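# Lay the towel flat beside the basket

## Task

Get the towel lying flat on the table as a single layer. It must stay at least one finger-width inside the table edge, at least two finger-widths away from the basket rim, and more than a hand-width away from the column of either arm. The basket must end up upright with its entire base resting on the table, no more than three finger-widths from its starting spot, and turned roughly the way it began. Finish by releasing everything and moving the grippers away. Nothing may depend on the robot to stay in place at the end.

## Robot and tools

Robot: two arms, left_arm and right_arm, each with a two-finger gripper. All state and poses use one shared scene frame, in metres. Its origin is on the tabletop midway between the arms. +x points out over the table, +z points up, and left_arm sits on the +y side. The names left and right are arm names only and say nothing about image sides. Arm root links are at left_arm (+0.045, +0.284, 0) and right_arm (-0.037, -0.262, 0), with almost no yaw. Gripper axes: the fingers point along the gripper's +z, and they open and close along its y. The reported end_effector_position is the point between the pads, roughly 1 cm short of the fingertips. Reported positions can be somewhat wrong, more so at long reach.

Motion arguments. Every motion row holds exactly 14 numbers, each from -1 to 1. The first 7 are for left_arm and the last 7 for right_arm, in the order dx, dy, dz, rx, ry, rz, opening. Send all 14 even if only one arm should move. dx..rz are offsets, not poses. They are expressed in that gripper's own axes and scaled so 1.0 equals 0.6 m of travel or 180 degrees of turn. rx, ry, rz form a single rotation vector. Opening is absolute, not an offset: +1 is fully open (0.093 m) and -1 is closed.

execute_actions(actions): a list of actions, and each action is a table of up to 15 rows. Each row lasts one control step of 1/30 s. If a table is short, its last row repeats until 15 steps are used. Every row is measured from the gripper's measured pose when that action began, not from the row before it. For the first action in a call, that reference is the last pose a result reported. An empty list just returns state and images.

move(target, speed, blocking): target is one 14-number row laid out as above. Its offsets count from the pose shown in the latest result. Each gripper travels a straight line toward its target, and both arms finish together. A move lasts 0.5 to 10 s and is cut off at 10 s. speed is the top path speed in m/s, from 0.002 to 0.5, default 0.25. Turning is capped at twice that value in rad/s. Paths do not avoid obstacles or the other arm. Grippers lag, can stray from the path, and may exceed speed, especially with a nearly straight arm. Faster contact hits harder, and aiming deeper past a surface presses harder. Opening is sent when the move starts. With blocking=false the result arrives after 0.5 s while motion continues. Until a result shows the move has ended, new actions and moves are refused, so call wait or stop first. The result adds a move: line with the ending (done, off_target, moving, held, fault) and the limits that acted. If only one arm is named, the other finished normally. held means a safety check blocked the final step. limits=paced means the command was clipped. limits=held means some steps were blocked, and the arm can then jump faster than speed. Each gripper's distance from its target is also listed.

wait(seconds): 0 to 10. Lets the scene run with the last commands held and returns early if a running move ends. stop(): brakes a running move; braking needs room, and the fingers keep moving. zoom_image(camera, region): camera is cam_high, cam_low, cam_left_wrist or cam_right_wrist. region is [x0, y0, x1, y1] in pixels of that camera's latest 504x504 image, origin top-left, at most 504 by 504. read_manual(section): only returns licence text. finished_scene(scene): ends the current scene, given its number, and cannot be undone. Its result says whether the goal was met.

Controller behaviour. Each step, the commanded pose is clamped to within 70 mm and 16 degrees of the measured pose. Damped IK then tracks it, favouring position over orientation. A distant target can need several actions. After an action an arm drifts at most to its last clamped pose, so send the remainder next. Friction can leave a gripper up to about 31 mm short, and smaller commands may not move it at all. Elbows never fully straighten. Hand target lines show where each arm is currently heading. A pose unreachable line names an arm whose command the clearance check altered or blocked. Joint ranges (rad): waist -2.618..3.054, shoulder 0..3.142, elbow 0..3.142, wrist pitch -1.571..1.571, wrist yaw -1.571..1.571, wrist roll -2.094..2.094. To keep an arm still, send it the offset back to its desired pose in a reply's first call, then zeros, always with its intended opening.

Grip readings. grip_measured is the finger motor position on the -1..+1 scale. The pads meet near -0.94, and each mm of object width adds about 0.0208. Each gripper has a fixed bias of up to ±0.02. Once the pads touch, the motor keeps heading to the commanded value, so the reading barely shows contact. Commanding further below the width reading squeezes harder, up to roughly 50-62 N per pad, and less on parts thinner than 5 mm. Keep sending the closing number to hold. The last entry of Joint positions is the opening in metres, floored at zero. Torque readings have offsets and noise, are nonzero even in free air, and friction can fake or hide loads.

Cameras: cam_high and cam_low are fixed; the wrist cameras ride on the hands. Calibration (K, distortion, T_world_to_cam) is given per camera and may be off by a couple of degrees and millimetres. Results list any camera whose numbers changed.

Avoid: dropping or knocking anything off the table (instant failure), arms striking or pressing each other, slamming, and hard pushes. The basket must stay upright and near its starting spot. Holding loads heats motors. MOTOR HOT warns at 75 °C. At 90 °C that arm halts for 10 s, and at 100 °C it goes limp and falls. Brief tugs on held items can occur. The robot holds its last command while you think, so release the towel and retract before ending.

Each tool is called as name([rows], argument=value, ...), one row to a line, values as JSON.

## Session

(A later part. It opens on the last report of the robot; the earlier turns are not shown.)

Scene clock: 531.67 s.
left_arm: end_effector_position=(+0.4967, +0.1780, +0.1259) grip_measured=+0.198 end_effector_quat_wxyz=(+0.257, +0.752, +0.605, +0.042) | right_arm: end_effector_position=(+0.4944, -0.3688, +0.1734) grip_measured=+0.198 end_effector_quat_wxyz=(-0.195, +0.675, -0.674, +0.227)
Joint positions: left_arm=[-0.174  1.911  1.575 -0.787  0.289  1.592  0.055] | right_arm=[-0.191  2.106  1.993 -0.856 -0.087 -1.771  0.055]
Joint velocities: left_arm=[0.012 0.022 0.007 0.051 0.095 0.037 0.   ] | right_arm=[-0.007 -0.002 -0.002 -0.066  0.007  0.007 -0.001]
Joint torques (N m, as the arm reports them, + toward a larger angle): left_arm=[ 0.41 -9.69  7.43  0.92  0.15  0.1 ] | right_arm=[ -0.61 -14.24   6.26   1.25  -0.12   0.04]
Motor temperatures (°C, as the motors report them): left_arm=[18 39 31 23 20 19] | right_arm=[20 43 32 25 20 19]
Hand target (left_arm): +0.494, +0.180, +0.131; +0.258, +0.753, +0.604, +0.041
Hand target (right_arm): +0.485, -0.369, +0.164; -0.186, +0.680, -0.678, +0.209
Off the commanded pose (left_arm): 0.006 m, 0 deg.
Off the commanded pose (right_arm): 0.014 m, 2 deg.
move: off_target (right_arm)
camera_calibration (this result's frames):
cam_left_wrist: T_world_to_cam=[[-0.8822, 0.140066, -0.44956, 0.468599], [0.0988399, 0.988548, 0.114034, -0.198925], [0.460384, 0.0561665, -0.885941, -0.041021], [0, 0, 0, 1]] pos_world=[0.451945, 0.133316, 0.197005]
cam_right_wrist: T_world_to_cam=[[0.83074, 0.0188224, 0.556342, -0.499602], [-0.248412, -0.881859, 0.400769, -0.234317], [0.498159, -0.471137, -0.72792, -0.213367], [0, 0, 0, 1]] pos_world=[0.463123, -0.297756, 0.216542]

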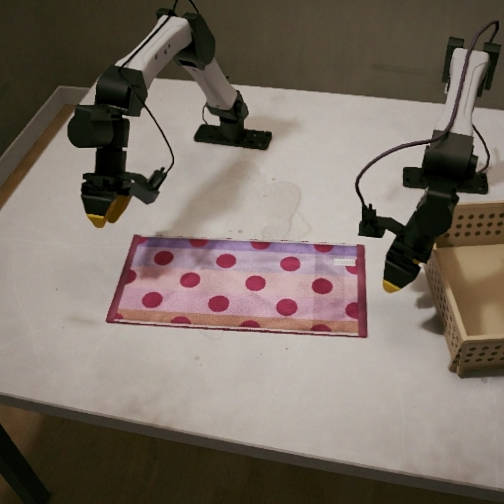

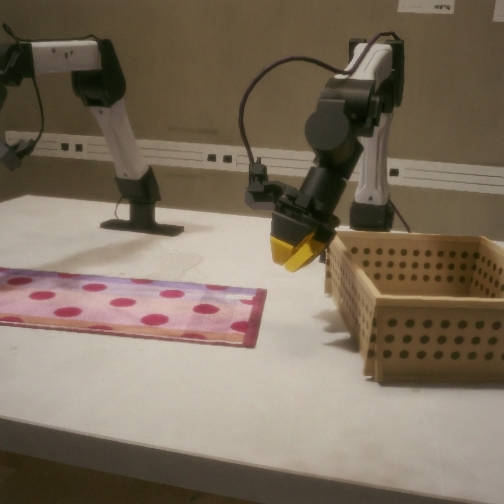

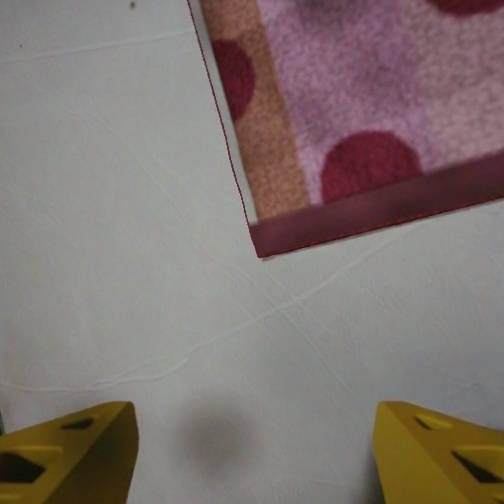

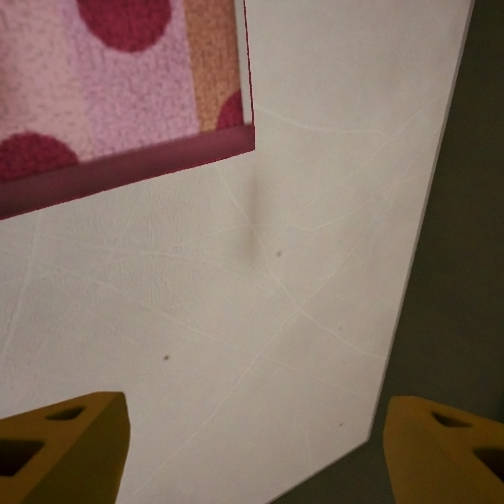

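move(target=[-0.265, -0.239, -0.343, 0, 0, 0, 0.2, -0.053, 0.277, -0.419, 0, 0, 0, 0.2], speed=0.25)

zoom_image(camera="cam_high", region=[90, 190, 504, 400])

Scene clock: 546.03 s.
left_arm: end_effector_position=(+0.2515, +0.1181, +0.2764) grip_measured=+0.198 end_effector_quat_wxyz=(+0.261, +0.751, +0.605, +0.038) | right_arm: end_effector_position=(+0.2231, -0.3329, +0.2920) grip_measured=+0.198 end_effector_quat_wxyz=(-0.200, +0.672, -0.671, +0.241)
Joint positions: left_arm=[-0.693  1.196  1.479 -1.323  0.052  1.126  0.055] | right_arm=[-0.335  1.157  1.469 -1.264 -0.165 -1.891  0.055]
Joint velocities: left_arm=[ 0.007 -0.022 -0.017 -0.037 -0.007  0.066 -0.001] | right_arm=[-0.002  0.017  0.002  0.022 -0.007 -0.007 -0.   ]
Joint torques (N m, as the arm reports them, + toward a larger angle): left_arm=[-1.11 -2.42  7.14  1.15 -0.09 -0.05] | right_arm=[-0.76 -3.19  5.71  1.27 -0.18  0.06]
Motor temperatures (°C, as the motors report them): left_arm=[18 41 31 22 20 19] | right_arm=[20 45 31 25 20 19]
Hand target (left_arm): +0.248, +0.120, +0.279; +0.258, +0.752, +0.605, +0.041
Hand target (right_arm): +0.216, -0.331, +0.285; -0.195, +0.675, -0.674, +0.227
Off the commanded pose (left_arm): 0.004 m, 1 deg.
Off the commanded pose (right_arm): 0.012 m, 2 deg.
move: off_target (right_arm)
camera_calibration (this result's frames):
cam_left_wrist: T_world_to_cam=[[-0.882587, 0.13716, -0.449697, 0.328808], [0.101245, 0.989505, 0.103099, -0.130369], [0.459119, 0.0454641, -0.887211, 0.210464], [0, 0, 0, 1]] pos_world=[0.206772, 0.0743326, 0.348031]
cam_right_wrist: T_world_to_cam=[[0.813901, 0.0245531, 0.580485, -0.342243], [-0.262153, -0.876103, 0.404622, -0.313709], [0.5185, -0.481498, -0.706624, 0.0107916], [0, 0, 0, 1]] pos_world=[0.190717, -0.261242, 0.333226]

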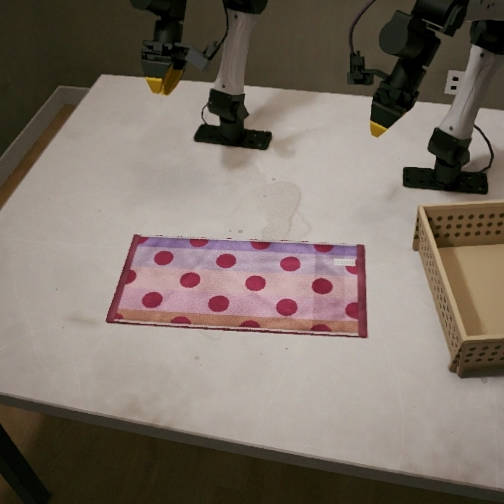

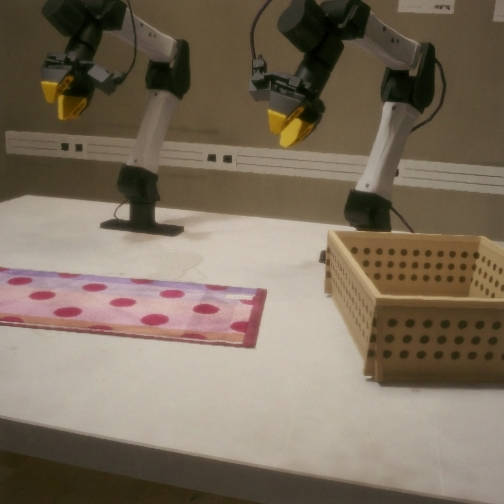

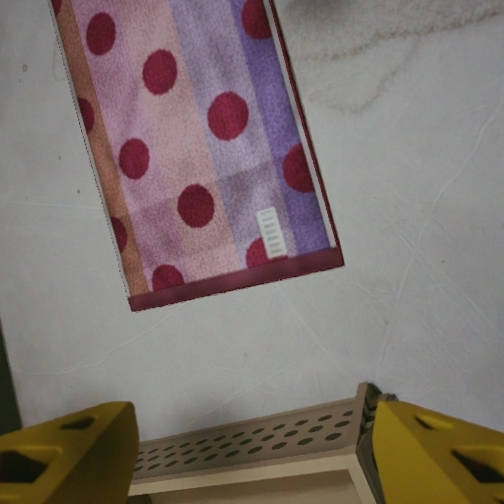

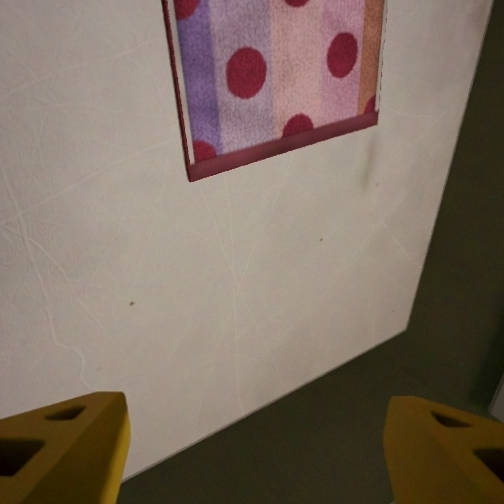

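Region (90, 190, 504, 400) of cam_high's 504x504 image, scaled by 1.217, with more detail than that image has; it fills the top 256 rows of this view, and the rest is white.

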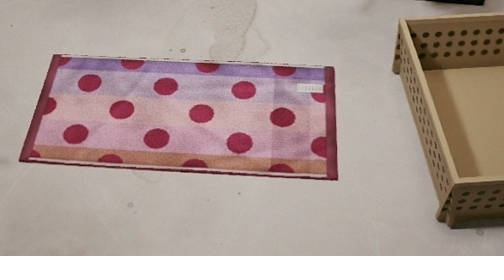

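The towel is flat in one layer and clear of the edge, the basket and both columns, and the basket hasn't moved.

finished_scene(scene=1)

The scene is finished: the task was done.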